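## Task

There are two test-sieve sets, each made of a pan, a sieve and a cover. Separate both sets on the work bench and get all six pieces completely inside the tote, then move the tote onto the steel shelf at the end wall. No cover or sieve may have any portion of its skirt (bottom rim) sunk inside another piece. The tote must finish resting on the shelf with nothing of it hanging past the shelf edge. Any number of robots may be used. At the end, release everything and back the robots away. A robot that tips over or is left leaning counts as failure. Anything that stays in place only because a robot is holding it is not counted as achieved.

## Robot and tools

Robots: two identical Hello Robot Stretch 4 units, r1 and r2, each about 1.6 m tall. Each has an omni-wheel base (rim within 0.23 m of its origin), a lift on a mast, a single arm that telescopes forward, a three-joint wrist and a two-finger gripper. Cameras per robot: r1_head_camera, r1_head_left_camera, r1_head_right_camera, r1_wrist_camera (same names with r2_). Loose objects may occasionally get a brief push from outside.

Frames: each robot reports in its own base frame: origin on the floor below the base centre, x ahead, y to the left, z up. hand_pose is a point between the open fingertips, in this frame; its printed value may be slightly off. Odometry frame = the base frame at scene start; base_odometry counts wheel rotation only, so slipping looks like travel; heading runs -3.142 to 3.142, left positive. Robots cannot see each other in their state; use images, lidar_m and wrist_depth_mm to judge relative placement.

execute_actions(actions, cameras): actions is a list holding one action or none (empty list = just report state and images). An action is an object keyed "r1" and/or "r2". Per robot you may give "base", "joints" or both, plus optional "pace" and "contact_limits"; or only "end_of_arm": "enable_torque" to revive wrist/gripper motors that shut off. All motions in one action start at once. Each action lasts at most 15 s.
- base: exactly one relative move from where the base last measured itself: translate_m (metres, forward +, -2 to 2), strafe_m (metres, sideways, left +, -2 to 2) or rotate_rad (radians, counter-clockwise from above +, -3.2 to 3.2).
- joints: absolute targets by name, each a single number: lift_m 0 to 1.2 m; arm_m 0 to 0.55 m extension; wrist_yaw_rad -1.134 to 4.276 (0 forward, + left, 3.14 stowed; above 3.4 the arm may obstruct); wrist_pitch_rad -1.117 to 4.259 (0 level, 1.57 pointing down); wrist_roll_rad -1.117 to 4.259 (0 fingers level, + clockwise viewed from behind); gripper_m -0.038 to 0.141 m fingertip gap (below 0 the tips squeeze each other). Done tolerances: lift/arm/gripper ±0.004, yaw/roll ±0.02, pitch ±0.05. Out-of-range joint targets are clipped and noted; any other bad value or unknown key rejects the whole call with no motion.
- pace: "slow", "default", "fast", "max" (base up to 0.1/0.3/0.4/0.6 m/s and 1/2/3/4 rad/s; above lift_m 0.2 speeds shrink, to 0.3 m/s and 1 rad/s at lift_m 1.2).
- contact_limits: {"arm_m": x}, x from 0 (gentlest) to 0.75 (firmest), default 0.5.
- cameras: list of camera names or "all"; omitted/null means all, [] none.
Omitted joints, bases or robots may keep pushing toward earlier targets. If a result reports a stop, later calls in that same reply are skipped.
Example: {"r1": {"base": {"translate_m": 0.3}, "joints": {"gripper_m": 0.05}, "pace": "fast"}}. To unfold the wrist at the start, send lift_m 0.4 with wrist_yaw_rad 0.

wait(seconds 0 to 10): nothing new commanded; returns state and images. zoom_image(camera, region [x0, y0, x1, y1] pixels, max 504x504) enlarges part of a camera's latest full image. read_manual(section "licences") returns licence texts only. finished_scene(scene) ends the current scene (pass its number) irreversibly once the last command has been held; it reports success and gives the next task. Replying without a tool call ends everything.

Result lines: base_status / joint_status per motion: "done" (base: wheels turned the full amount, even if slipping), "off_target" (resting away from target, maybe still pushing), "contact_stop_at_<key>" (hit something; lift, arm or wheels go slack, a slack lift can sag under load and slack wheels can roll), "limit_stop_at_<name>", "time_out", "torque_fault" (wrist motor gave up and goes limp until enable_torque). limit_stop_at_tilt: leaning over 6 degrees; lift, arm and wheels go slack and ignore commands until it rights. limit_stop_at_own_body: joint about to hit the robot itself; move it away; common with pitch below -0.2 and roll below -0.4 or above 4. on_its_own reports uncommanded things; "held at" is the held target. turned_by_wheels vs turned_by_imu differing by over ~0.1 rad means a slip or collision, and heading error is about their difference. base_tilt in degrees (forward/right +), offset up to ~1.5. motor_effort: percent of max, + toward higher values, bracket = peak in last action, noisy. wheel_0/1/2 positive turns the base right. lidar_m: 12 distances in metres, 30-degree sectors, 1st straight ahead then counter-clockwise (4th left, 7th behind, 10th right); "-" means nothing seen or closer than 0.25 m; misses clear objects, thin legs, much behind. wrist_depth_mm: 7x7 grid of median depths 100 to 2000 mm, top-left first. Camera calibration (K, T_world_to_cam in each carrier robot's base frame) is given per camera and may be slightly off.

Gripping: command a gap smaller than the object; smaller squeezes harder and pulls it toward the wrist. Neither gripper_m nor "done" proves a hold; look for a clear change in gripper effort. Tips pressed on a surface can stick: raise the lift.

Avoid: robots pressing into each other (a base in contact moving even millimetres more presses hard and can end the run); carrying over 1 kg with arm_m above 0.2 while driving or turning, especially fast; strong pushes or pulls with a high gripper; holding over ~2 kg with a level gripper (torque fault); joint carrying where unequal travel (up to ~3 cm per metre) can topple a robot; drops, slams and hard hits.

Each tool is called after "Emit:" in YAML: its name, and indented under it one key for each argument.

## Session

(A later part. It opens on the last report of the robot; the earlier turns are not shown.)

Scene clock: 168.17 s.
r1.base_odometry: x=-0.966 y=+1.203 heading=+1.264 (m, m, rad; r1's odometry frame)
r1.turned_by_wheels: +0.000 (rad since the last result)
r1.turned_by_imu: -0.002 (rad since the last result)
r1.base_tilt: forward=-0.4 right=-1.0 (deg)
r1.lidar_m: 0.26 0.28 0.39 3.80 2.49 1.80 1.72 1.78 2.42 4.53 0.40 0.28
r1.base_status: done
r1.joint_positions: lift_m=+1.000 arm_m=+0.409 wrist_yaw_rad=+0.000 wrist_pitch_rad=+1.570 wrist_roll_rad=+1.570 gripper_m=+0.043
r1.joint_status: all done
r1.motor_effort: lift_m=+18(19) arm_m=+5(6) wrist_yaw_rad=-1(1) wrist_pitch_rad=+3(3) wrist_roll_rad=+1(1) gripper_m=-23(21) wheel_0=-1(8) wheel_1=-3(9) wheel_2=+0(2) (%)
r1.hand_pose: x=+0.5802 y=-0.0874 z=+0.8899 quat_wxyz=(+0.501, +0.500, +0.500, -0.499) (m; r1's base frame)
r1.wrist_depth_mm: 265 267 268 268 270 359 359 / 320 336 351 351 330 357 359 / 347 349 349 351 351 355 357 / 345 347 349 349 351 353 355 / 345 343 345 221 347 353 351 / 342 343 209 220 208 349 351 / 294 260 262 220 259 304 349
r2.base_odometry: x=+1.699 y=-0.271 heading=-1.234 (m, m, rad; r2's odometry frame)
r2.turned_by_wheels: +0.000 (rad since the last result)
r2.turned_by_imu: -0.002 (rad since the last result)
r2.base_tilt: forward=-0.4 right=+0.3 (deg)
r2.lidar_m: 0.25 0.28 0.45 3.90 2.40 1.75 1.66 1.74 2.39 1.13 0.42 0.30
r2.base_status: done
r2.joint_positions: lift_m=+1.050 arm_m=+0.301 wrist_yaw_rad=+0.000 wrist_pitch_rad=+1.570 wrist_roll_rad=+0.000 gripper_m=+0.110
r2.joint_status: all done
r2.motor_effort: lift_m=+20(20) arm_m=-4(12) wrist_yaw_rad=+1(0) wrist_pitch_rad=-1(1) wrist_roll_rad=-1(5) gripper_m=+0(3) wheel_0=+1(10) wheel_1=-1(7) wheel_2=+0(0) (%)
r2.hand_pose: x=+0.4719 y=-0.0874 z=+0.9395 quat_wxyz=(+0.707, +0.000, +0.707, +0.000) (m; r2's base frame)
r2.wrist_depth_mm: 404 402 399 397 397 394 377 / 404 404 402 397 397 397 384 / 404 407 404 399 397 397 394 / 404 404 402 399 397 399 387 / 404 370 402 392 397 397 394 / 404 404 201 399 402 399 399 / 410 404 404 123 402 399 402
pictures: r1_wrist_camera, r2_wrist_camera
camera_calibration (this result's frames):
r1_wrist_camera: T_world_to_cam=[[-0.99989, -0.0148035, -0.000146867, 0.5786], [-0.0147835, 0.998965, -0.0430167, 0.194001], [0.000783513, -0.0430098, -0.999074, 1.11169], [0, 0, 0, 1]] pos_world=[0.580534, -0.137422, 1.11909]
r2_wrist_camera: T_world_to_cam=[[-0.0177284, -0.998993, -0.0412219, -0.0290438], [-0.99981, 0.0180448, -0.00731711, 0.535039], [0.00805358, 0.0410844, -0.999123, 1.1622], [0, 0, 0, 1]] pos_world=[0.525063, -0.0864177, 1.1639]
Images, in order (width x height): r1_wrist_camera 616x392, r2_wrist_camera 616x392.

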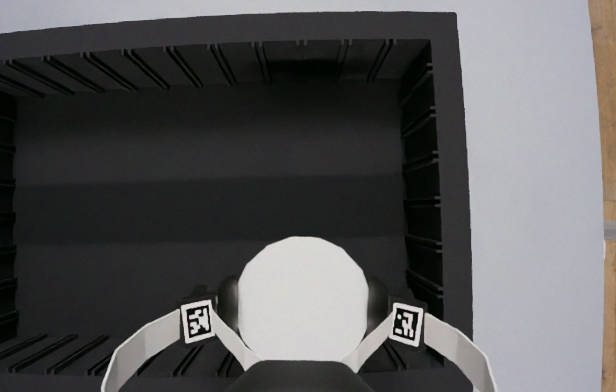

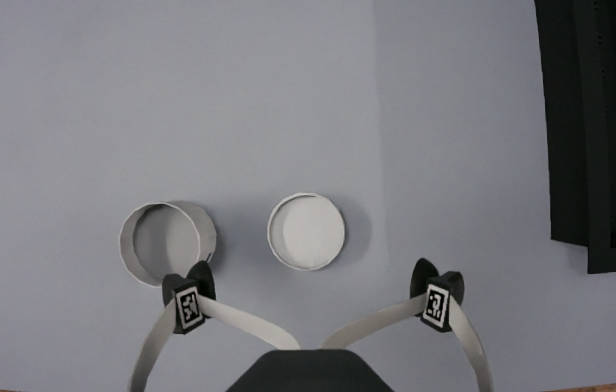

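Emit:
execute_actions:
  actions: []

Scene clock: 192.10 s.
r1.base_odometry: x=-0.966 y=+1.203 heading=+1.264 (m, m, rad; r1's odometry frame)
r1.turned_by_wheels: +0.000 (rad since the last result)
r1.turned_by_imu: -0.001 (rad since the last result)
r1.base_tilt: forward=-0.3 right=-0.9 (deg)
r1.lidar_m: 0.26 0.28 0.40 3.80 2.48 1.80 1.73 1.80 2.42 4.54 0.39 0.29
r1.base_status: done
r1.joint_positions: lift_m=+1.000 arm_m=+0.409 wrist_yaw_rad=+0.000 wrist_pitch_rad=+1.570 wrist_roll_rad=+1.570 gripper_m=+0.043
r1.joint_status: all done
r1.motor_effort: lift_m=+18(19) arm_m=+6(6) wrist_yaw_rad=-2(1) wrist_pitch_rad=+2(3) wrist_roll_rad=+2(1) gripper_m=-23(21) wheel_0=-1(8) wheel_1=-3(9) wheel_2=+0(2) (%)
r1.hand_pose: x=+0.5802 y=-0.0874 z=+0.8899 quat_wxyz=(+0.501, +0.500, +0.500, -0.499) (m; r1's base frame)
r1.wrist_depth_mm: 265 266 268 268 268 359 362 / 319 336 349 353 329 357 359 / 347 349 349 353 351 355 357 / 345 347 347 349 349 355 355 / 345 345 347 221 347 351 353 / 342 342 209 220 208 349 351 / 294 262 263 220 260 303 349
r2.base_odometry: x=+1.699 y=-0.271 heading=-1.234 (m, m, rad; r2's odometry frame)
r2.turned_by_wheels: +0.000 (rad since the last result)
r2.turned_by_imu: -0.001 (rad since the last result)
r2.base_tilt: forward=-0.4 right=+0.3 (deg)
r2.lidar_m: 0.26 0.29 0.42 3.89 2.40 1.74 1.67 1.76 2.42 1.12 0.40 0.29
r2.base_status: done
r2.joint_positions: lift_m=+1.050 arm_m=+0.301 wrist_yaw_rad=+0.000 wrist_pitch_rad=+1.570 wrist_roll_rad=+0.000 gripper_m=+0.110
r2.joint_status: all done
r2.motor_effort: lift_m=+20(20) arm_m=-4(12) wrist_yaw_rad=+2(0) wrist_pitch_rad=-2(1) wrist_roll_rad=-1(5) gripper_m=+1(3) wheel_0=+0(10) wheel_1=+0(7) wheel_2=+0(0) (%)
r2.hand_pose: x=+0.4719 y=-0.0874 z=+0.9395 quat_wxyz=(+0.707, +0.000, +0.707, +0.000) (m; r2's base frame)
r2.wrist_depth_mm: 402 402 399 399 394 394 377 / 404 399 402 399 394 392 387 / 404 404 399 402 399 397 392 / 404 407 402 399 399 397 387 / 407 368 402 387 399 399 397 / 410 404 200 402 397 399 397 / 410 404 404 123 402 399 399
pictures: r1_head_camera, r1_head_left_camera, r1_head_right_camera, r1_wrist_camera, r2_head_camera, r2_head_left_camera, r2_head_right_camera, r2_wrist_camera
camera_calibration (this result's frames):
r1_wrist_camera: T_world_to_cam=[[-0.99989, -0.0148035, -0.000146867, 0.5786], [-0.0147835, 0.998965, -0.0430167, 0.194001], [0.000783513, -0.0430098, -0.999074, 1.11169], [0, 0, 0, 1]] pos_world=[0.580534, -0.137422, 1.11909]
r2_wrist_camera: T_world_to_cam=[[-0.0177283, -0.998993, -0.0412219, -0.0290439], [-0.99981, 0.0180447, -0.00731711, 0.535039], [0.00805357, 0.0410844, -0.999123, 1.1622], [0, 0, 0, 1]] pos_world=[0.525063, -0.0864177, 1.1639]
Images, in order (width x height): r1_head_camera 420x560, r1_head_left_camera 420x672, r1_head_right_camera 420x672, r1_wrist_camera 616x392, r2_head_camera 420x560, r2_head_left_camera 420x672, r2_head_right_camera 420x672, r2_wrist_camera 616x392.

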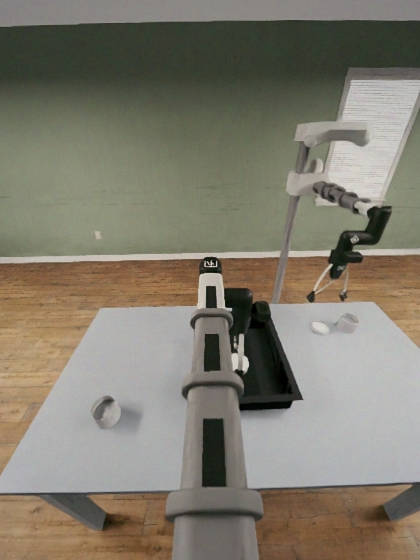

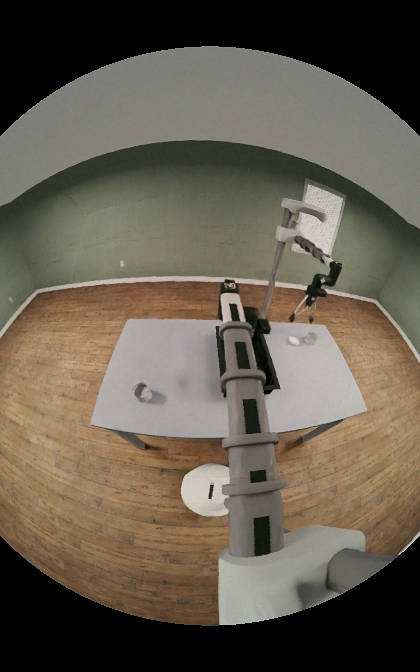

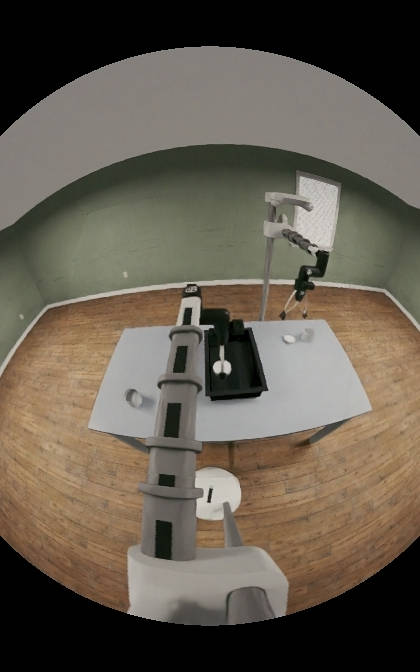

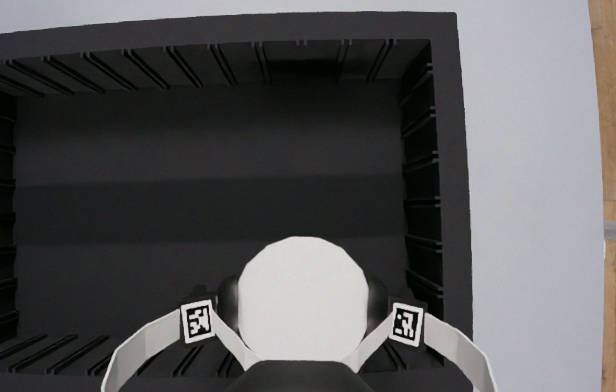

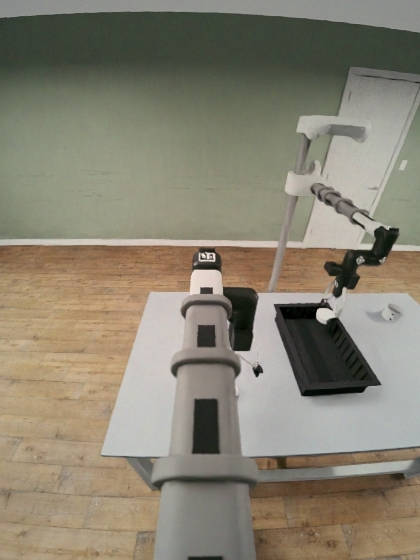

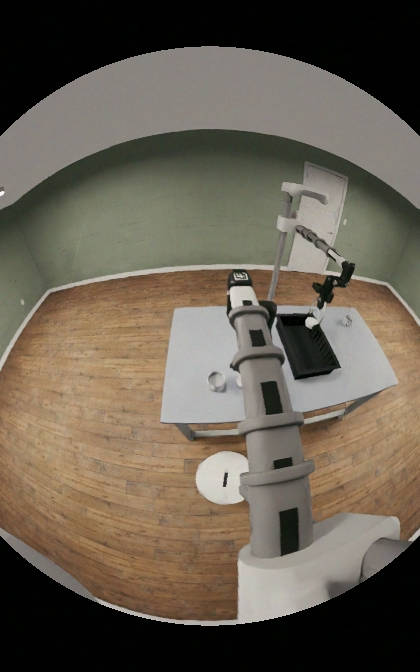

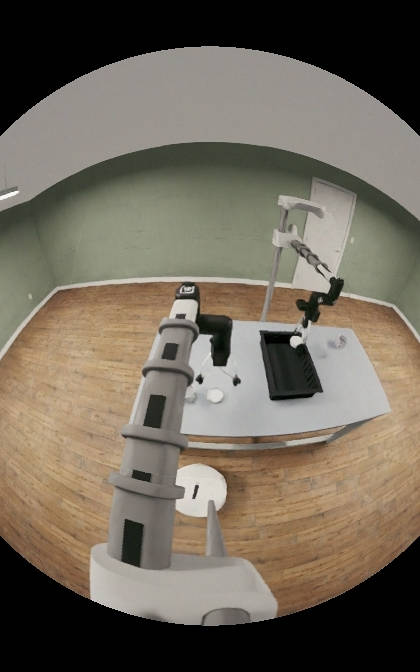

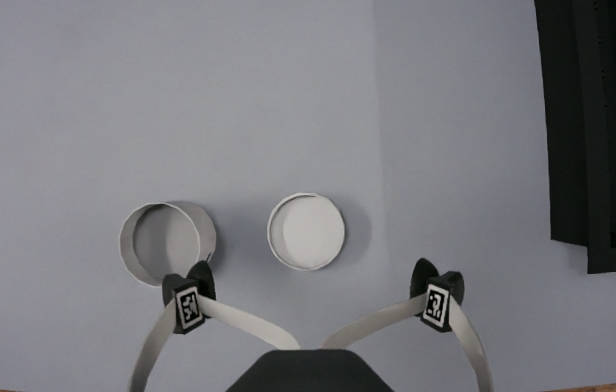

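Emit:
execute_actions:
  actions:
    - {"r1": {"joints": {"lift_m": 0.906}}, "r2": {"base": {"strafe_m": 0.01}, "joints": {"arm_m": 0.32, "lift_m": 0.94}}}
  cameras: ["r1_wrist_camera", "r2_wrist_camera"]

Scene clock: 204.03 s.
r1.base_odometry: x=-0.966 y=+1.203 heading=+1.264 (m, m, rad; r1's odometry frame)
r1.turned_by_wheels: +0.000 (rad since the last result)
r1.turned_by_imu: -0.001 (rad since the last result)
r1.base_tilt: forward=-0.4 right=-1.0 (deg)
r1.lidar_m: 0.27 0.28 0.37 3.77 2.49 1.80 1.72 1.79 2.42 4.54 0.41 0.28
r1.base_status: not commanded
r1.joint_positions: lift_m=+0.906 arm_m=+0.409 wrist_yaw_rad=+0.000 wrist_pitch_rad=+1.570 wrist_roll_rad=+1.570 gripper_m=+0.043
r1.joint_status: all done
r1.motor_effort: lift_m=+19(18) arm_m=+6(6) wrist_yaw_rad=-3(2) wrist_pitch_rad=+3(2) wrist_roll_rad=+1(1) gripper_m=-23(22) wheel_0=-1(1) wheel_1=-3(3) wheel_2=+0(0) (%)
r1.hand_pose: x=+0.5802 y=-0.0874 z=+0.7959 quat_wxyz=(+0.501, +0.500, +0.500, -0.499) (m; r1's base frame)
r1.wrist_depth_mm: 237 240 251 255 256 189 266 / 257 256 259 259 259 193 264 / 256 256 256 257 258 195 173 / 254 254 255 255 257 199 173 / 252 252 254 220 256 200 171 / 251 252 209 220 208 200 170 / 249 249 251 220 251 169 169
r2.base_odometry: x=+1.709 y=-0.268 heading=-1.234 (m, m, rad; r2's odometry frame)
r2.turned_by_wheels: +0.000 (rad since the last result)
r2.turned_by_imu: -0.001 (rad since the last result)
r2.base_tilt: forward=-0.5 right=+0.3 (deg)
r2.lidar_m: 0.27 0.29 0.43 3.88 2.41 1.74 1.68 1.75 2.39 1.14 0.43 0.31
r2.base_status: done
r2.joint_positions: lift_m=+0.940 arm_m=+0.319 wrist_yaw_rad=+0.000 wrist_pitch_rad=+1.570 wrist_roll_rad=+0.000 gripper_m=+0.110
r2.joint_status: all done
r2.motor_effort: lift_m=+13(19) arm_m=+4(1) wrist_yaw_rad=+2(1) wrist_pitch_rad=-2(2) wrist_roll_rad=-1(1) gripper_m=-2(1) wheel_0=+2(7) wheel_1=-2(8) wheel_2=+0(1) (%)
r2.hand_pose: x=+0.4903 y=-0.0874 z=+0.8300 quat_wxyz=(+0.707, +0.000, +0.707, +0.000) (m; r2's base frame)
r2.wrist_depth_mm: 293 291 290 287 289 289 286 / 293 291 291 290 289 289 287 / 294 293 293 290 287 287 287 / 294 294 293 291 289 289 287 / 294 259 291 279 289 289 289 / 260 262 200 281 289 287 287 / 297 294 294 123 290 289 289
pictures: r1_wrist_camera, r2_wrist_camera
camera_calibration (this result's frames):
r1_wrist_camera: T_world_to_cam=[[-0.99989, -0.0148036, -0.000146867, 0.578589], [-0.0147836, 0.998965, -0.0430167, 0.189958], [0.000783518, -0.0430098, -0.999074, 1.01777], [0, 0, 0, 1]] pos_world=[0.580536, -0.137422, 1.02509]
r2_wrist_camera: T_world_to_cam=[[-0.0176937, -0.998993, -0.0412213, -0.033248], [-0.999811, 0.0180088, -0.00728504, 0.552631], [0.00802006, 0.0410847, -0.999123, 1.05268], [0, 0, 0, 1]] pos_world=[0.543496, -0.0864158, 1.05441]
Images, in order (width x height): r1_wrist_camera 616x392, r2_wrist_camera 616x392.

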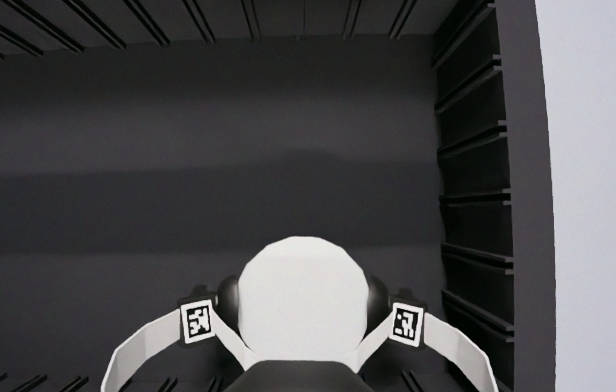

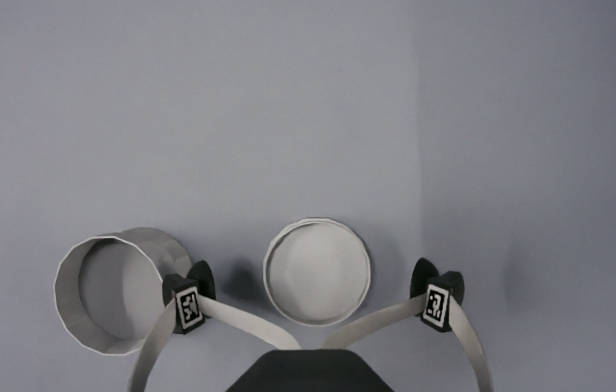

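Emit:
execute_actions:
  actions:
    - {"r1": {"joints": {"gripper_m": 0.095}}, "r2": {"joints": {"gripper_m": 0.097, "lift_m": 0.896}}}
  cameras: ["r1_wrist_camera", "r2_wrist_camera"]

Scene clock: 222.17 s.
r1.base_odometry: x=-0.966 y=+1.203 heading=+1.264 (m, m, rad; r1's odometry frame)
r1.turned_by_wheels: +0.000 (rad since the last result)
r1.turned_by_imu: -0.001 (rad since the last result)
r1.base_tilt: forward=-0.4 right=-1.0 (deg)
r1.lidar_m: 0.26 0.30 0.39 3.79 2.50 1.81 1.71 1.79 2.44 4.54 0.40 0.29
r1.base_status: not commanded
r1.joint_positions: lift_m=+0.906 arm_m=+0.409 wrist_yaw_rad=+0.000 wrist_pitch_rad=+1.570 wrist_roll_rad=+1.570 gripper_m=+0.095
r1.joint_status: all done
r1.motor_effort: lift_m=+19(19) arm_m=+6(6) wrist_yaw_rad=-2(2) wrist_pitch_rad=+2(2) wrist_roll_rad=+1(2) gripper_m=-3(21) wheel_0=-1(1) wheel_1=-3(3) wheel_2=+0(0) (%)
r1.hand_pose: x=+0.5802 y=-0.0874 z=+0.7959 quat_wxyz=(+0.501, +0.500, +0.500, -0.499) (m; r1's base frame)
r1.wrist_depth_mm: 237 240 251 255 256 189 265 / 257 258 258 259 259 193 264 / 255 256 257 258 257 195 174 / 253 255 256 256 257 199 172 / 253 253 254 234 255 200 172 / 251 251 220 232 206 201 170 / 250 250 250 146 252 174 169
r2.base_odometry: x=+1.709 y=-0.268 heading=-1.234 (m, m, rad; r2's odometry frame)
r2.turned_by_wheels: +0.000 (rad since the last result)
r2.turned_by_imu: -0.001 (rad since the last result)
r2.base_tilt: forward=-0.4 right=+0.3 (deg)
r2.lidar_m: 0.26 0.29 0.40 3.90 2.42 1.74 1.68 1.77 2.43 1.14 0.41 0.29
r2.base_status: not commanded
r2.joint_positions: lift_m=+0.896 arm_m=+0.319 wrist_yaw_rad=+0.000 wrist_pitch_rad=+1.570 wrist_roll_rad=+0.000 gripper_m=+0.097
r2.joint_status: all done
r2.motor_effort: lift_m=+14(14) arm_m=+5(4) wrist_yaw_rad=+2(2) wrist_pitch_rad=-1(2) wrist_roll_rad=+0(0) gripper_m=-1(1) wheel_0=+2(2) wheel_1=-2(2) wheel_2=+0(0) (%)
r2.hand_pose: x=+0.4903 y=-0.0874 z=+0.7860 quat_wxyz=(+0.707, +0.000, +0.707, +0.000) (m; r2's base frame)
r2.wrist_depth_mm: 248 247 247 247 244 244 - / 248 248 248 246 245 243 243 / 249 248 247 246 245 245 242 / 250 248 248 248 246 245 244 / 216 230 249 236 247 245 244 / 216 216 200 236 198 245 245 / 213 213 250 122 246 246 -
pictures: r1_wrist_camera, r2_wrist_camera
camera_calibration (this result's frames):
r1_wrist_camera: T_world_to_cam=[[-0.99989, -0.0147997, -0.000146391, 0.578589], [-0.0147797, 0.998965, -0.0430167, 0.189955], [0.000782872, -0.0430098, -0.999074, 1.01777], [0, 0, 0, 1]] pos_world=[0.580537, -0.137422, 1.02509]
r2_wrist_camera: T_world_to_cam=[[-0.0176938, -0.998993, -0.0412213, -0.0350625], [-0.999811, 0.0180089, -0.00728516, 0.552312], [0.00802018, 0.0410847, -0.999123, 1.0087], [0, 0, 0, 1]] pos_world=[0.543498, -0.0864158, 1.01039]
Images, in order (width x height): r1_wrist_camera 616x392, r2_wrist_camera 616x392.

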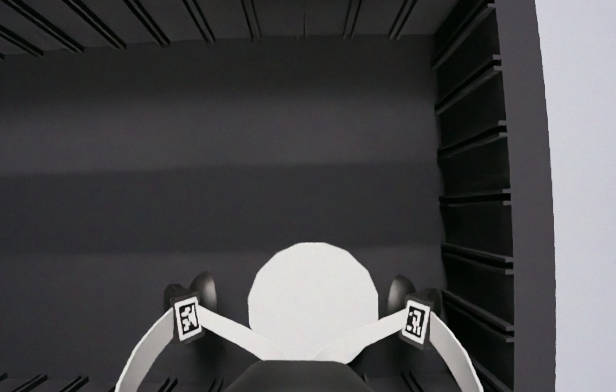

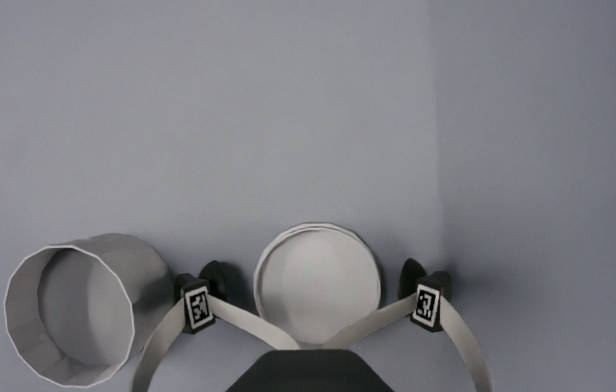

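Emit:
execute_actions:
  actions:
    - {"r1": {"joints": {"lift_m": 1.02}}, "r2": {"joints": {"gripper_m": 0.03, "lift_m": 0.893}}}
  cameras: ["r1_wrist_camera", "r2_wrist_camera"]

Scene clock: 227.30 s.
r1.base_odometry: x=-0.966 y=+1.203 heading=+1.264 (m, m, rad; r1's odometry frame)
r1.turned_by_wheels: +0.000 (rad since the last result)
r1.turned_by_imu: -0.001 (rad since the last result)
r1.base_tilt: forward=-0.4 right=-1.0 (deg)
r1.lidar_m: 0.26 0.29 0.39 3.78 2.47 1.81 1.73 1.79 2.43 4.53 0.40 0.28
r1.base_status: not commanded
r1.joint_positions: lift_m=+1.020 arm_m=+0.409 wrist_yaw_rad=+0.000 wrist_pitch_rad=+1.570 wrist_roll_rad=+1.570 gripper_m=+0.095
r1.joint_status: all done
r1.motor_effort: lift_m=+23(23) arm_m=+6(6) wrist_yaw_rad=-1(2) wrist_pitch_rad=+2(2) wrist_roll_rad=+0(2) gripper_m=-3(2) wheel_0=-1(1) wheel_1=-3(3) wheel_2=+0(0) (%)
r1.hand_pose: x=+0.5802 y=-0.0874 z=+0.9095 quat_wxyz=(+0.501, +0.500, +0.500, -0.499) (m; r1's base frame)
r1.wrist_depth_mm: 375 330 287 289 289 379 382 / 320 336 353 364 329 379 379 / 368 368 368 370 370 377 377 / 366 366 368 368 368 373 375 / 364 364 368 345 366 373 373 / 359 362 220 343 206 368 373 / 294 279 283 147 279 368 368
r2.base_odometry: x=+1.709 y=-0.268 heading=-1.234 (m, m, rad; r2's odometry frame)
r2.turned_by_wheels: +0.000 (rad since the last result)
r2.turned_by_imu: -0.001 (rad since the last result)
r2.base_tilt: forward=-0.5 right=+0.3 (deg)
r2.lidar_m: 0.25 0.27 0.38 3.87 2.41 1.74 1.68 1.76 2.39 1.15 0.40 0.29
r2.base_status: not commanded
r2.joint_positions: lift_m=+0.893 arm_m=+0.319 wrist_yaw_rad=+0.000 wrist_pitch_rad=+1.570 wrist_roll_rad=+0.000 gripper_m=+0.030
r2.joint_status: all done
r2.motor_effort: lift_m=+14(13) arm_m=+4(4) wrist_yaw_rad=+1(2) wrist_pitch_rad=+0(2) wrist_roll_rad=+0(1) gripper_m=-22(27) wheel_0=+2(2) wheel_1=-2(2) wheel_2=+0(0) (%)
r2.hand_pose: x=+0.4904 y=-0.0874 z=+0.7830 quat_wxyz=(+0.707, +0.000, +0.707, +0.000) (m; r2's base frame)
r2.wrist_depth_mm: 246 244 243 242 241 242 - / 245 244 243 242 241 240 239 / 246 246 245 243 241 241 239 / 248 246 245 243 243 241 242 / 212 230 246 223 242 242 241 / 213 213 191 224 202 242 242 / 213 213 245 163 244 242 -
pictures: r1_wrist_camera, r2_wrist_camera
camera_calibration (this result's frames):
r1_wrist_camera: T_world_to_cam=[[-0.99989, -0.0147998, -0.000146391, 0.578608], [-0.0147799, 0.998965, -0.0430167, 0.194843], [0.000782879, -0.0430098, -0.999074, 1.13129], [0, 0, 0, 1]] pos_world=[0.580539, -0.137422, 1.13871]
r2_wrist_camera: T_world_to_cam=[[-0.0176809, -0.998993, -0.0412251, -0.035188], [-0.99981, 0.0180048, -0.00749827, 0.552521], [0.00823297, 0.0410847, -0.999122, 1.0056], [0, 0, 0, 1]] pos_world=[0.543515, -0.0864156, 1.00741]
Images, in order (width x height): r1_wrist_camera 616x392, r2_wrist_camera 616x392.

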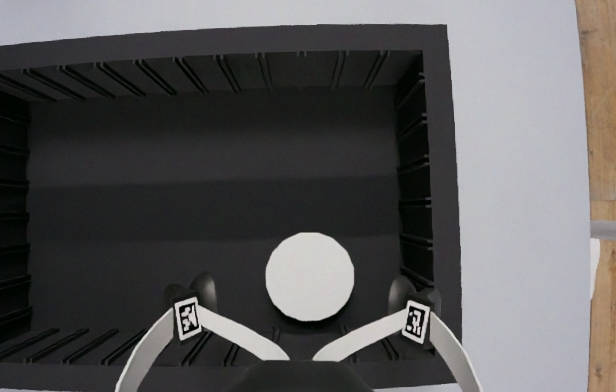

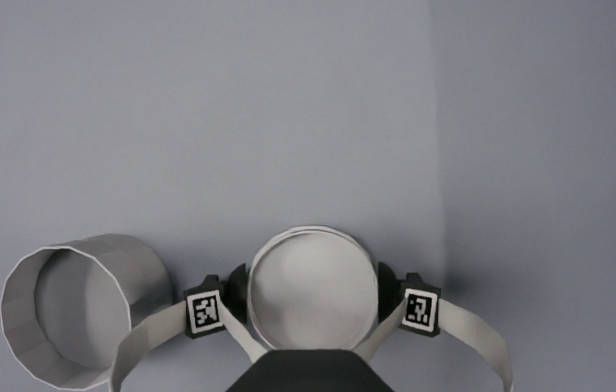

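Emit:
execute_actions:
  actions:
    - {"r1": {"base": {"strafe_m": 0.442}, "joints": {"arm_m": 0.298, "wrist_roll_rad": 0.0, "gripper_m": 0.105}}, "r2": {"joints": {"lift_m": 1.03, "arm_m": 0.40}}}
  cameras: ["r1_wrist_camera", "r2_wrist_camera"]

Scene clock: 260.53 s.
r1.base_odometry: x=-1.387 y=+1.337 heading=+1.264 (m, m, rad; r1's odometry frame)
r1.turned_by_wheels: +0.000 (rad since the last result)
r1.turned_by_imu: +0.000 (rad since the last result)
r1.base_tilt: forward=-0.4 right=-1.0 (deg)
r1.lidar_m: 0.26 0.28 3.50 3.35 2.50 1.78 1.72 1.79 2.45 1.14 0.41 0.28
r1.base_status: done
r1.joint_positions: lift_m=+1.020 arm_m=+0.299 wrist_yaw_rad=+0.000 wrist_pitch_rad=+1.570 wrist_roll_rad=+0.000 gripper_m=+0.105
r1.joint_status: all done
r1.motor_effort: lift_m=+23(23) arm_m=-5(10) wrist_yaw_rad=-1(2) wrist_pitch_rad=+1(2) wrist_roll_rad=-1(5) gripper_m=-1(3) wheel_0=+1(12) wheel_1=+1(8) wheel_2=+0(1) (%)
r1.hand_pose: x=+0.4700 y=-0.0874 z=+0.9095 quat_wxyz=(+0.707, +0.000, +0.707, +0.000) (m; r1's base frame)
r1.wrist_depth_mm: 1098 375 377 375 375 379 379 / 1118 373 375 375 375 375 375 / 1098 373 373 373 375 375 375 / 370 370 370 368 373 373 373 / 368 366 368 336 370 373 370 / 364 366 222 334 218 368 370 / 1098 364 362 148 368 366 368
r2.base_odometry: x=+1.709 y=-0.268 heading=-1.234 (m, m, rad; r2's odometry frame)
r2.turned_by_wheels: +0.000 (rad since the last result)
r2.turned_by_imu: -0.002 (rad since the last result)
r2.base_tilt: forward=-0.4 right=+0.4 (deg)
r2.lidar_m: 0.26 0.28 0.41 3.87 2.41 1.75 1.67 1.77 2.40 1.12 0.43 0.30
r2.base_status: not commanded
r2.joint_positions: lift_m=+1.030 arm_m=+0.399 wrist_yaw_rad=+0.000 wrist_pitch_rad=+1.570 wrist_roll_rad=+0.000 gripper_m=+0.030
r2.joint_status: all done
r2.motor_effort: lift_m=+22(20) arm_m=+4(2) wrist_yaw_rad=+1(1) wrist_pitch_rad=-1(0) wrist_roll_rad=-2(2) gripper_m=-21(20) wheel_0=+2(2) wheel_1=-2(2) wheel_2=+0(0) (%)
r2.hand_pose: x=+0.5704 y=-0.0874 z=+0.9194 quat_wxyz=(+0.707, +0.000, +0.707, +0.000) (m; r2's base frame)
r2.wrist_depth_mm: 377 382 377 377 375 373 373 / 379 384 382 377 377 377 375 / 382 382 382 382 377 377 373 / 384 382 379 382 377 379 375 / 384 384 382 224 377 379 377 / 387 384 192 224 204 377 375 / 387 349 351 164 382 379 375
pictures: r1_wrist_camera, r2_wrist_camera
camera_calibration (this result's frames):
r1_wrist_camera: T_world_to_cam=[[0.012978, -0.999916, 0.000700073, -0.0945251], [-0.998959, -0.0129962, -0.0437211, 0.567993], [0.0437265, -0.00013193, -0.999044, 1.11492], [0, 0, 0, 1]] pos_world=[0.519877, -0.0869882, 1.13875]
r2_wrist_camera: T_world_to_cam=[[-0.0175156, -0.998996, -0.0412254, -0.0282459], [-0.999813, 0.0178402, -0.00751949, 0.633552], [0.00824741, 0.041086, -0.999122, 1.14118], [0, 0, 0, 1]] pos_world=[0.623526, -0.0864068, 1.14378]
Images, in order (width x height): r1_wrist_camera 616x392, r2_wrist_camera 616x392.

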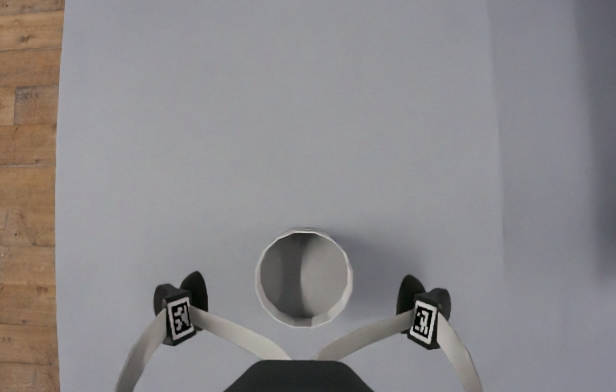

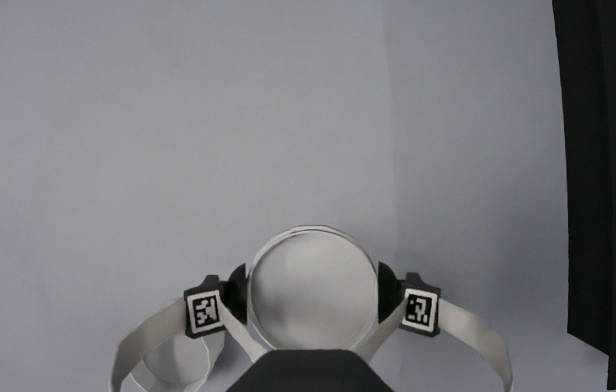

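Emit:
execute_actions:
  actions:
    - {"r1": {"joints": {"lift_m": 0.925}}, "r2": {"base": {"strafe_m": -0.388}, "joints": {"arm_m": 0.495}}}
  cameras: ["r1_wrist_camera", "r2_wrist_camera"]

Scene clock: 273.63 s.
r1.base_odometry: x=-1.387 y=+1.337 heading=+1.264 (m, m, rad; r1's odometry frame)
r1.turned_by_wheels: +0.000 (rad since the last result)
r1.turned_by_imu: -0.001 (rad since the last result)
r1.base_tilt: forward=-0.4 right=-1.0 (deg)
r1.lidar_m: 0.25 0.27 3.51 3.33 2.49 1.79 1.73 1.81 2.44 1.15 0.40 0.29
r1.base_status: not commanded
r1.joint_positions: lift_m=+0.925 arm_m=+0.299 wrist_yaw_rad=+0.000 wrist_pitch_rad=+1.570 wrist_roll_rad=+0.000 gripper_m=+0.105
r1.joint_status: all done
r1.motor_effort: lift_m=+18(21) arm_m=-5(5) wrist_yaw_rad=-1(2) wrist_pitch_rad=+2(2) wrist_roll_rad=-1(1) gripper_m=-3(2) wheel_0=+1(1) wheel_1=+1(1) wheel_2=+0(0) (%)
r1.hand_pose: x=+0.4700 y=-0.0874 z=+0.8149 quat_wxyz=(+0.707, +0.000, +0.707, +0.000) (m; r1's base frame)
r1.wrist_depth_mm: 279 281 281 282 281 283 283 / 278 279 279 279 281 281 281 / 277 278 278 278 279 279 282 / 276 277 277 277 277 278 279 / 274 276 276 243 277 277 277 / 272 272 222 241 216 276 276 / 272 272 273 147 274 276 276
r2.base_odometry: x=+1.343 y=-0.396 heading=-1.234 (m, m, rad; r2's odometry frame)
r2.turned_by_wheels: +0.000 (rad since the last result)
r2.turned_by_imu: -0.001 (rad since the last result)
r2.base_tilt: forward=-0.4 right=+0.3 (deg)
r2.lidar_m: 0.27 0.29 0.41 4.28 2.38 1.76 1.68 1.75 2.40 4.01 0.42 0.29
r2.base_status: done
r2.joint_positions: lift_m=+1.030 arm_m=+0.494 wrist_yaw_rad=+0.000 wrist_pitch_rad=+1.570 wrist_roll_rad=+0.000 gripper_m=+0.030
r2.joint_status: all done
r2.motor_effort: lift_m=+20(22) arm_m=+4(3) wrist_yaw_rad=+1(1) wrist_pitch_rad=-1(0) wrist_roll_rad=+0(1) gripper_m=-24(26) wheel_0=-1(7) wheel_1=+1(7) wheel_2=+0(0) (%)
r2.hand_pose: x=+0.6653 y=-0.0874 z=+0.9195 quat_wxyz=(+0.707, +0.000, +0.707, +0.000) (m; r2's base frame)
r2.wrist_depth_mm: 382 300 294 306 310 375 373 / 387 329 375 375 373 373 377 / 384 327 379 379 353 375 375 / 384 324 377 377 375 315 375 / 384 384 377 224 375 320 377 / 387 387 191 223 203 293 379 / 384 294 379 163 377 291 375
pictures: r1_wrist_camera, r2_wrist_camera
camera_calibration (this result's frames):
r1_wrist_camera: T_world_to_cam=[[0.0129776, -0.999916, 0.000700069, -0.0944586], [-0.998959, -0.0129958, -0.0437209, 0.563853], [0.0437263, -0.00013195, -0.999044, 1.0204], [0, 0, 0, 1]] pos_world=[0.519874, -0.0869882, 1.04414]
r2_wrist_camera: T_world_to_cam=[[-0.0175028, -0.998997, -0.0412234, -0.026589], [-0.999814, 0.0178227, -0.00740638, 0.728399], [0.00813366, 0.0410861, -0.999123, 1.14057], [0, 0, 0, 1]] pos_world=[0.718521, -0.0864058, 1.14387]
Images, in order (width x height): r1_wrist_camera 616x392, r2_wrist_camera 616x392.

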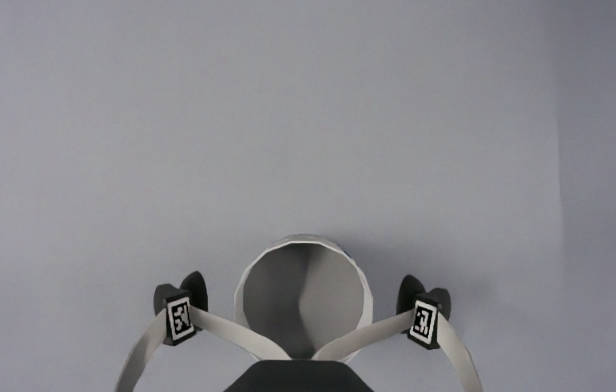

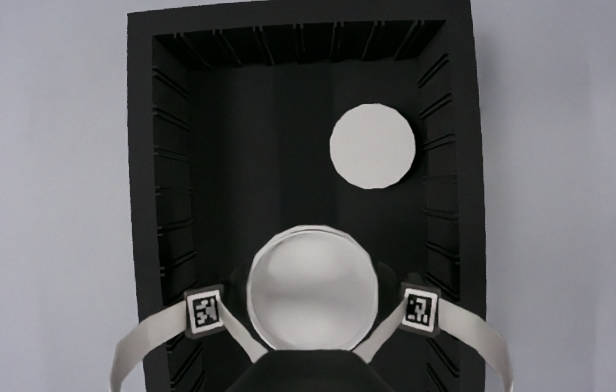

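Emit:
execute_actions:
  actions:
    - {"r1": {"joints": {"gripper_m": 0.03}}, "r2": {"base": {"strafe_m": 0.005}, "joints": {"arm_m": 0.507, "lift_m": 0.9}}}
  cameras: ["r1_wrist_camera", "r2_wrist_camera"]

Scene clock: 293.03 s.
r1.base_odometry: x=-1.387 y=+1.337 heading=+1.264 (m, m, rad; r1's odometry frame)
r1.turned_by_wheels: +0.000 (rad since the last result)
r1.turned_by_imu: -0.001 (rad since the last result)
r1.base_tilt: forward=-0.4 right=-1.0 (deg)
r1.lidar_m: 0.25 0.29 3.50 3.34 2.50 1.78 1.72 1.79 2.46 1.14 0.39 0.28
r1.base_status: not commanded
r1.joint_positions: lift_m=+0.925 arm_m=+0.299 wrist_yaw_rad=+0.000 wrist_pitch_rad=+1.570 wrist_roll_rad=+0.000 gripper_m=+0.031
r1.joint_status: all done
r1.motor_effort: lift_m=+18(18) arm_m=-5(5) wrist_yaw_rad=-1(1) wrist_pitch_rad=+1(2) wrist_roll_rad=-1(1) gripper_m=-24(24) wheel_0=+1(1) wheel_1=+1(1) wheel_2=+0(0) (%)
r1.hand_pose: x=+0.4700 y=-0.0874 z=+0.8149 quat_wxyz=(+0.707, +0.000, +0.707, +0.000) (m; r1's base frame)
r1.wrist_depth_mm: 279 281 281 281 282 283 282 / 278 278 278 279 281 282 282 / 277 277 279 278 279 279 279 / 276 277 277 277 278 278 278 / 273 276 276 231 276 276 278 / 272 273 207 230 208 276 276 / 273 272 229 229 273 273 276
r2.base_odometry: x=+1.347 y=-0.395 heading=-1.234 (m, m, rad; r2's odometry frame)
r2.turned_by_wheels: +0.000 (rad since the last result)
r2.turned_by_imu: -0.001 (rad since the last result)
r2.base_tilt: forward=-0.4 right=+0.3 (deg)
r2.lidar_m: 0.25 0.30 0.40 4.28 2.38 1.76 1.67 1.76 2.43 4.01 0.41 0.29
r2.base_status: done
r2.joint_positions: lift_m=+0.900 arm_m=+0.506 wrist_yaw_rad=+0.000 wrist_pitch_rad=+1.570 wrist_roll_rad=+0.000 gripper_m=+0.030
r2.joint_status: all done
r2.motor_effort: lift_m=+14(18) arm_m=+5(5) wrist_yaw_rad=+1(1) wrist_pitch_rad=-2(2) wrist_roll_rad=-1(1) gripper_m=-21(24) wheel_0=-1(6) wheel_1=+1(6) wheel_2=+0(2) (%)
r2.hand_pose: x=+0.6773 y=-0.0874 z=+0.7900 quat_wxyz=(+0.707, +0.000, +0.707, +0.000) (m; r2's base frame)
r2.wrist_depth_mm: 169 233 248 247 245 234 - / 167 247 246 246 224 228 175 / 168 246 248 247 224 224 182 / 167 245 249 247 226 233 185 / 165 239 249 224 247 247 182 / 164 217 191 224 202 220 184 / 165 193 250 163 247 228 -
pictures: r1_wrist_camera, r2_wrist_camera
camera_calibration (this result's frames):
r1_wrist_camera: T_world_to_cam=[[0.0129781, -0.999916, 0.000700071, -0.0944588], [-0.998959, -0.0129963, -0.043721, 0.563852], [0.0437264, -0.000131927, -0.999044, 1.02039], [0, 0, 0, 1]] pos_world=[0.519873, -0.0869882, 1.04414]
r2_wrist_camera: T_world_to_cam=[[-0.0175089, -0.998997, -0.0412215, -0.0317142], [-0.999814, 0.0178244, -0.00729959, 0.73931], [0.00802701, 0.0410861, -0.999123, 1.01119], [0, 0, 0, 1]] pos_world=[0.730501, -0.0864059, 1.01439]
Images, in order (width x height): r1_wrist_camera 616x392, r2_wrist_camera 616x392.

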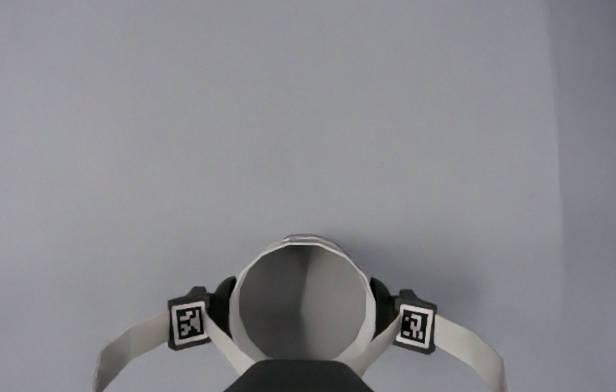

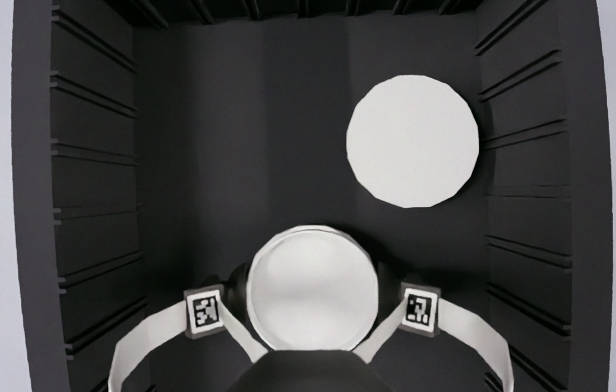

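Emit:
execute_actions:
  actions:
    - {"r1": {"joints": {"lift_m": 1.035}}, "r2": {"joints": {"lift_m": 0.898, "gripper_m": 0.095}}}
  cameras: ["r1_wrist_camera", "r2_wrist_camera"]

Scene clock: 301.03 s.
r1.base_odometry: x=-1.387 y=+1.337 heading=+1.264 (m, m, rad; r1's odometry frame)
r1.turned_by_wheels: +0.000 (rad since the last result)
r1.turned_by_imu: -0.001 (rad since the last result)
r1.base_tilt: forward=-0.4 right=-1.0 (deg)
r1.lidar_m: 0.26 0.29 3.51 3.34 2.50 1.79 1.73 1.79 2.46 1.12 0.40 0.29
r1.base_status: not commanded
r1.joint_positions: lift_m=+1.035 arm_m=+0.299 wrist_yaw_rad=+0.000 wrist_pitch_rad=+1.570 wrist_roll_rad=+0.000 gripper_m=+0.031
r1.joint_status: all done
r1.motor_effort: lift_m=+23(23) arm_m=-5(5) wrist_yaw_rad=-1(0) wrist_pitch_rad=+2(2) wrist_roll_rad=-2(2) gripper_m=-24(26) wheel_0=+1(1) wheel_1=+1(1) wheel_2=+0(0) (%)
r1.hand_pose: x=+0.4700 y=-0.0874 z=+0.9245 quat_wxyz=(+0.707, +0.000, +0.707, +0.000) (m; r1's base frame)
r1.wrist_depth_mm: 1138 387 389 392 394 394 394 / 1138 387 389 389 389 389 392 / 1118 387 387 389 387 389 392 / 1118 384 384 387 384 387 387 / 1118 382 382 231 384 384 384 / 1098 377 207 230 208 382 382 / 1118 379 229 229 382 382 382
r2.base_odometry: x=+1.347 y=-0.395 heading=-1.234 (m, m, rad; r2's odometry frame)
r2.turned_by_wheels: +0.000 (rad since the last result)
r2.turned_by_imu: -0.001 (rad since the last result)
r2.base_tilt: forward=-0.4 right=+0.3 (deg)
r2.lidar_m: 0.26 0.28 0.41 4.26 2.40 1.75 1.67 1.75 2.42 4.00 0.40 0.28
r2.base_status: not commanded
r2.joint_positions: lift_m=+0.898 arm_m=+0.506 wrist_yaw_rad=+0.000 wrist_pitch_rad=+1.570 wrist_roll_rad=+0.000 gripper_m=+0.095
r2.joint_status: all done
r2.motor_effort: lift_m=+15(17) arm_m=+4(4) wrist_yaw_rad=+2(1) wrist_pitch_rad=-1(2) wrist_roll_rad=-1(1) gripper_m=-1(25) wheel_0=-1(1) wheel_1=+1(2) wheel_2=+0(0) (%)
r2.hand_pose: x=+0.6773 y=-0.0874 z=+0.7880 quat_wxyz=(+0.707, +0.000, +0.707, +0.000) (m; r2's base frame)
r2.wrist_depth_mm: 169 234 245 244 244 233 - / 167 247 246 245 223 223 175 / 167 246 247 245 223 221 181 / 167 244 249 246 224 233 185 / 165 239 248 234 246 244 182 / 163 220 200 234 196 231 183 / 164 201 247 122 246 219 -
pictures: r1_wrist_camera, r2_wrist_camera
camera_calibration (this result's frames):
r1_wrist_camera: T_world_to_cam=[[0.0129782, -0.999916, 0.000700071, -0.0945355], [-0.998959, -0.0129964, -0.043721, 0.568639], [0.0437264, -0.000131925, -0.999044, 1.12984], [0, 0, 0, 1]] pos_world=[0.519871, -0.0869882, 1.15368]
r2_wrist_camera: T_world_to_cam=[[-0.0175089, -0.998997, -0.0412215, -0.0317973], [-0.999814, 0.0178244, -0.00729959, 0.739298], [0.00802701, 0.0410861, -0.999123, 1.00917], [0, 0, 0, 1]] pos_world=[0.730503, -0.0864059, 1.01238]
Images, in order (width x height): r1_wrist_camera 616x392, r2_wrist_camera 616x392.

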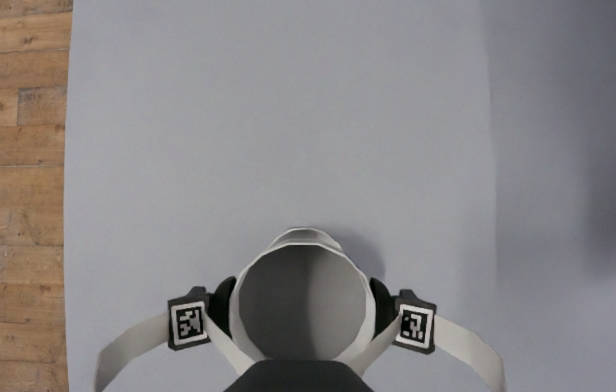

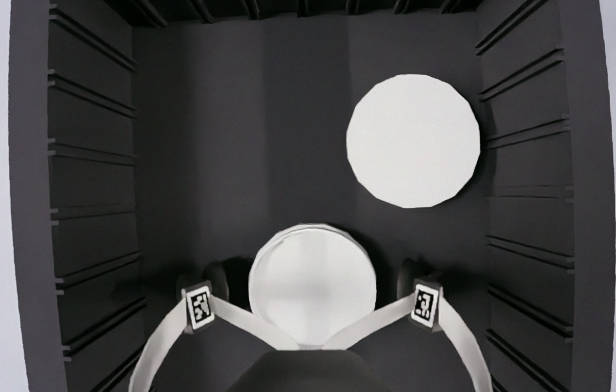

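Emit:
execute_actions:
  actions:
    - {"r1": {"base": {"strafe_m": -0.22}, "joints": {"wrist_roll_rad": 1.57}}, "r2": {"joints": {"lift_m": 1.02}}}
  cameras: ["r1_wrist_camera", "r2_wrist_camera", "r1_head_camera"]

Scene clock: 308.97 s.
r1.base_odometry: x=-1.178 y=+1.270 heading=+1.264 (m, m, rad; r1's odometry frame)
r1.turned_by_wheels: +0.000 (rad since the last result)
r1.turned_by_imu: -0.002 (rad since the last result)
r1.base_tilt: forward=-0.4 right=-1.0 (deg)
r1.lidar_m: 0.26 0.28 0.39 3.57 2.48 1.80 1.72 1.77 2.45 1.15 0.38 0.29
r1.base_status: done
r1.joint_positions: lift_m=+1.035 arm_m=+0.299 wrist_yaw_rad=+0.000 wrist_pitch_rad=+1.570 wrist_roll_rad=+1.570 gripper_m=+0.031
r1.joint_status: all done
r1.motor_effort: lift_m=+24(24) arm_m=-5(5) wrist_yaw_rad=-1(1) wrist_pitch_rad=+3(2) wrist_roll_rad=+1(6) gripper_m=-26(25) wheel_0=+1(10) wheel_1=+0(10) wheel_2=+0(2) (%)
r1.hand_pose: x=+0.4700 y=-0.0874 z=+0.9245 quat_wxyz=(+0.500, +0.500, +0.500, -0.500) (m; r1's base frame)
r1.wrist_depth_mm: 387 387 366 389 394 1160 1160 / 298 368 301 389 392 1160 1160 / 384 384 387 389 392 392 1160 / 382 384 384 387 387 392 1160 / 382 379 382 231 384 387 917 / 377 377 207 229 208 384 1118 / 375 375 229 229 379 382 1118
r2.base_odometry: x=+1.347 y=-0.395 heading=-1.234 (m, m, rad; r2's odometry frame)
r2.turned_by_wheels: +0.000 (rad since the last result)
r2.turned_by_imu: -0.001 (rad since the last result)
r2.base_tilt: forward=-0.4 right=+0.3 (deg)
r2.lidar_m: 0.28 0.30 0.41 4.27 2.41 1.75 1.66 1.74 2.40 4.02 0.42 0.29
r2.base_status: not commanded
r2.joint_positions: lift_m=+1.020 arm_m=+0.506 wrist_yaw_rad=+0.000 wrist_pitch_rad=+1.570 wrist_roll_rad=+0.000 gripper_m=+0.095
r2.joint_status: all done
r2.motor_effort: lift_m=+22(24) arm_m=+4(5) wrist_yaw_rad=+2(1) wrist_pitch_rad=-2(1) wrist_roll_rad=-1(2) gripper_m=+1(2) wheel_0=-1(1) wheel_1=+1(1) wheel_2=+0(0) (%)
r2.hand_pose: x=+0.6773 y=-0.0874 z=+0.9094 quat_wxyz=(+0.707, +0.000, +0.707, +0.000) (m; r2's base frame)
r2.wrist_depth_mm: 373 370 279 281 283 301 364 / 373 319 366 366 364 312 362 / 373 315 370 364 343 320 364 / 373 310 368 366 368 329 364 / 377 375 368 355 366 297 370 / 375 373 200 368 196 281 368 / 377 375 370 122 368 306 370
pictures: r1_head_camera, r1_wrist_camera, r2_wrist_camera
camera_calibration (this result's frames):
r1_wrist_camera: T_world_to_cam=[[-0.999893, -0.0146083, -0.000026598, 0.468352], [-0.0145936, 0.998968, -0.0430149, 0.193769], [0.000654944, -0.0430099, -0.999074, 1.14636], [0, 0, 0, 1]] pos_world=[0.470379, -0.137422, 1.15365]
r2_wrist_camera: T_world_to_cam=[[-0.0175089, -0.998997, -0.0412215, -0.0267929], [-0.999814, 0.0178244, -0.00729959, 0.740188], [0.00802701, 0.0410861, -0.999123, 1.13047], [0, 0, 0, 1]] pos_world=[0.730507, -0.0864059, 1.13378]
Images, in order (width x height): r1_head_camera 420x560, r1_wrist_camera 616x392, r2_wrist_camera 616x392.

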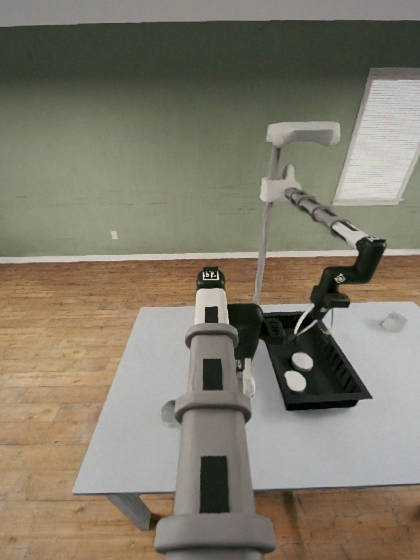

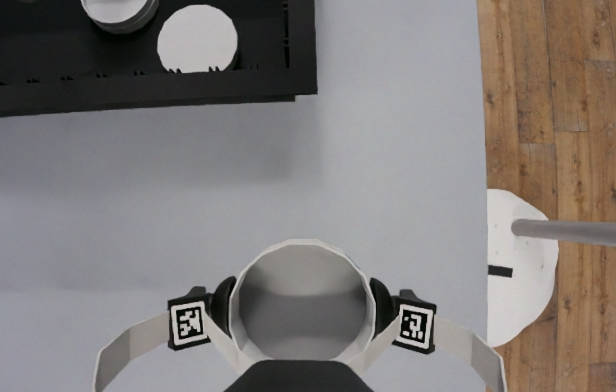

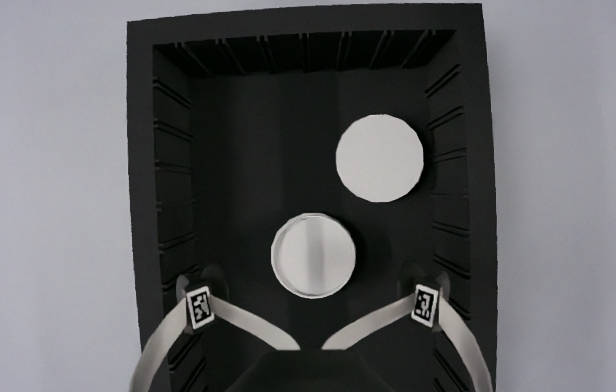

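Emit:
execute_actions:
  actions:
    - {"r1": {"base": {"strafe_m": -0.333}, "joints": {"arm_m": 0.408}}, "r2": {"base": {"strafe_m": 0.515}, "joints": {"arm_m": 0.315, "gripper_m": 0.105}}}
  cameras: ["r1_wrist_camera", "r2_wrist_camera"]

Scene clock: 322.87 s.
r1.base_odometry: x=-0.860 y=+1.170 heading=+1.264 (m, m, rad; r1's odometry frame)
r1.turned_by_wheels: +0.000 (rad since the last result)
r1.turned_by_imu: -0.002 (rad since the last result)
r1.base_tilt: forward=-0.4 right=-1.0 (deg)
r1.lidar_m: 0.27 0.29 0.39 3.88 2.46 1.80 1.72 1.79 2.43 4.43 0.41 0.28
r1.base_status: done
r1.joint_positions: lift_m=+1.035 arm_m=+0.407 wrist_yaw_rad=+0.000 wrist_pitch_rad=+1.570 wrist_roll_rad=+1.570 gripper_m=+0.031
r1.joint_status: all done
r1.motor_effort: lift_m=+24(24) arm_m=+5(11) wrist_yaw_rad=-1(2) wrist_pitch_rad=+2(2) wrist_roll_rad=+1(1) gripper_m=-26(26) wheel_0=+0(10) wheel_1=-2(11) wheel_2=+0(3) (%)
r1.hand_pose: x=+0.5782 y=-0.0874 z=+0.9245 quat_wxyz=(+0.501, +0.500, +0.500, -0.499) (m; r1's base frame)
r1.wrist_depth_mm: 387 394 392 392 394 397 397 / 384 384 389 392 394 389 394 / 384 384 387 389 387 392 389 / 298 303 301 298 300 387 389 / 377 379 382 231 373 387 389 / 375 377 206 230 208 384 384 / 373 373 229 229 294 294 382
r2.base_odometry: x=+1.833 y=-0.224 heading=-1.234 (m, m, rad; r2's odometry frame)
r2.turned_by_wheels: +0.000 (rad since the last result)
r2.turned_by_imu: -0.002 (rad since the last result)
r2.base_tilt: forward=-0.4 right=+0.3 (deg)
r2.lidar_m: 0.27 0.30 3.89 3.73 2.42 1.74 1.67 1.77 2.43 1.14 0.42 0.29
r2.base_status: done
r2.joint_positions: lift_m=+1.020 arm_m=+0.316 wrist_yaw_rad=+0.000 wrist_pitch_rad=+1.570 wrist_roll_rad=+0.000 gripper_m=+0.105
r2.joint_status: all done
r2.motor_effort: lift_m=+20(22) arm_m=-4(6) wrist_yaw_rad=+1(1) wrist_pitch_rad=-1(1) wrist_roll_rad=-1(1) gripper_m=+2(0) wheel_0=+1(8) wheel_1=-1(7) wheel_2=+0(2) (%)
r2.hand_pose: x=+0.4869 y=-0.0874 z=+0.9095 quat_wxyz=(+0.707, +0.000, +0.707, +0.000) (m; r2's base frame)
r2.wrist_depth_mm: 1138 370 368 368 366 366 364 / 1138 370 370 370 370 366 362 / 1160 373 373 370 366 366 366 / 1138 373 373 373 370 366 366 / 1138 375 373 336 368 366 366 / 1138 373 196 340 213 368 366 / 1160 375 373 123 368 370 368
pictures: r1_wrist_camera, r2_wrist_camera
camera_calibration (this result's frames):
r1_wrist_camera: T_world_to_cam=[[-0.999893, -0.0146045, -0.000167012, 0.576653], [-0.0145838, 0.998968, -0.0430169, 0.195344], [0.000795079, -0.0430099, -0.999074, 1.14622], [0, 0, 0, 1]] pos_world=[0.57853, -0.137422, 1.15365]
r2_wrist_camera: T_world_to_cam=[[-0.017554, -0.998996, -0.041222, -0.0301003], [-0.999813, 0.0178707, -0.00732759, 0.549823], [0.0080569, 0.0410857, -0.999123, 1.13209], [0, 0, 0, 1]] pos_world=[0.540071, -0.0864084, 1.13388]
Images, in order (width x height): r1_wrist_camera 616x392, r2_wrist_camera 616x392.

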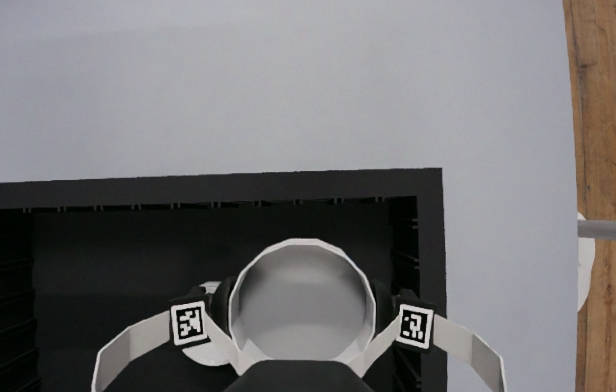

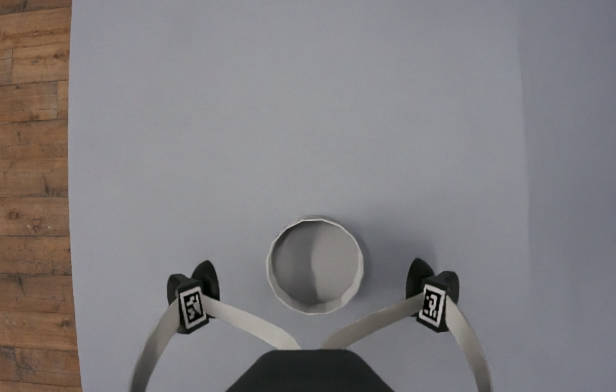

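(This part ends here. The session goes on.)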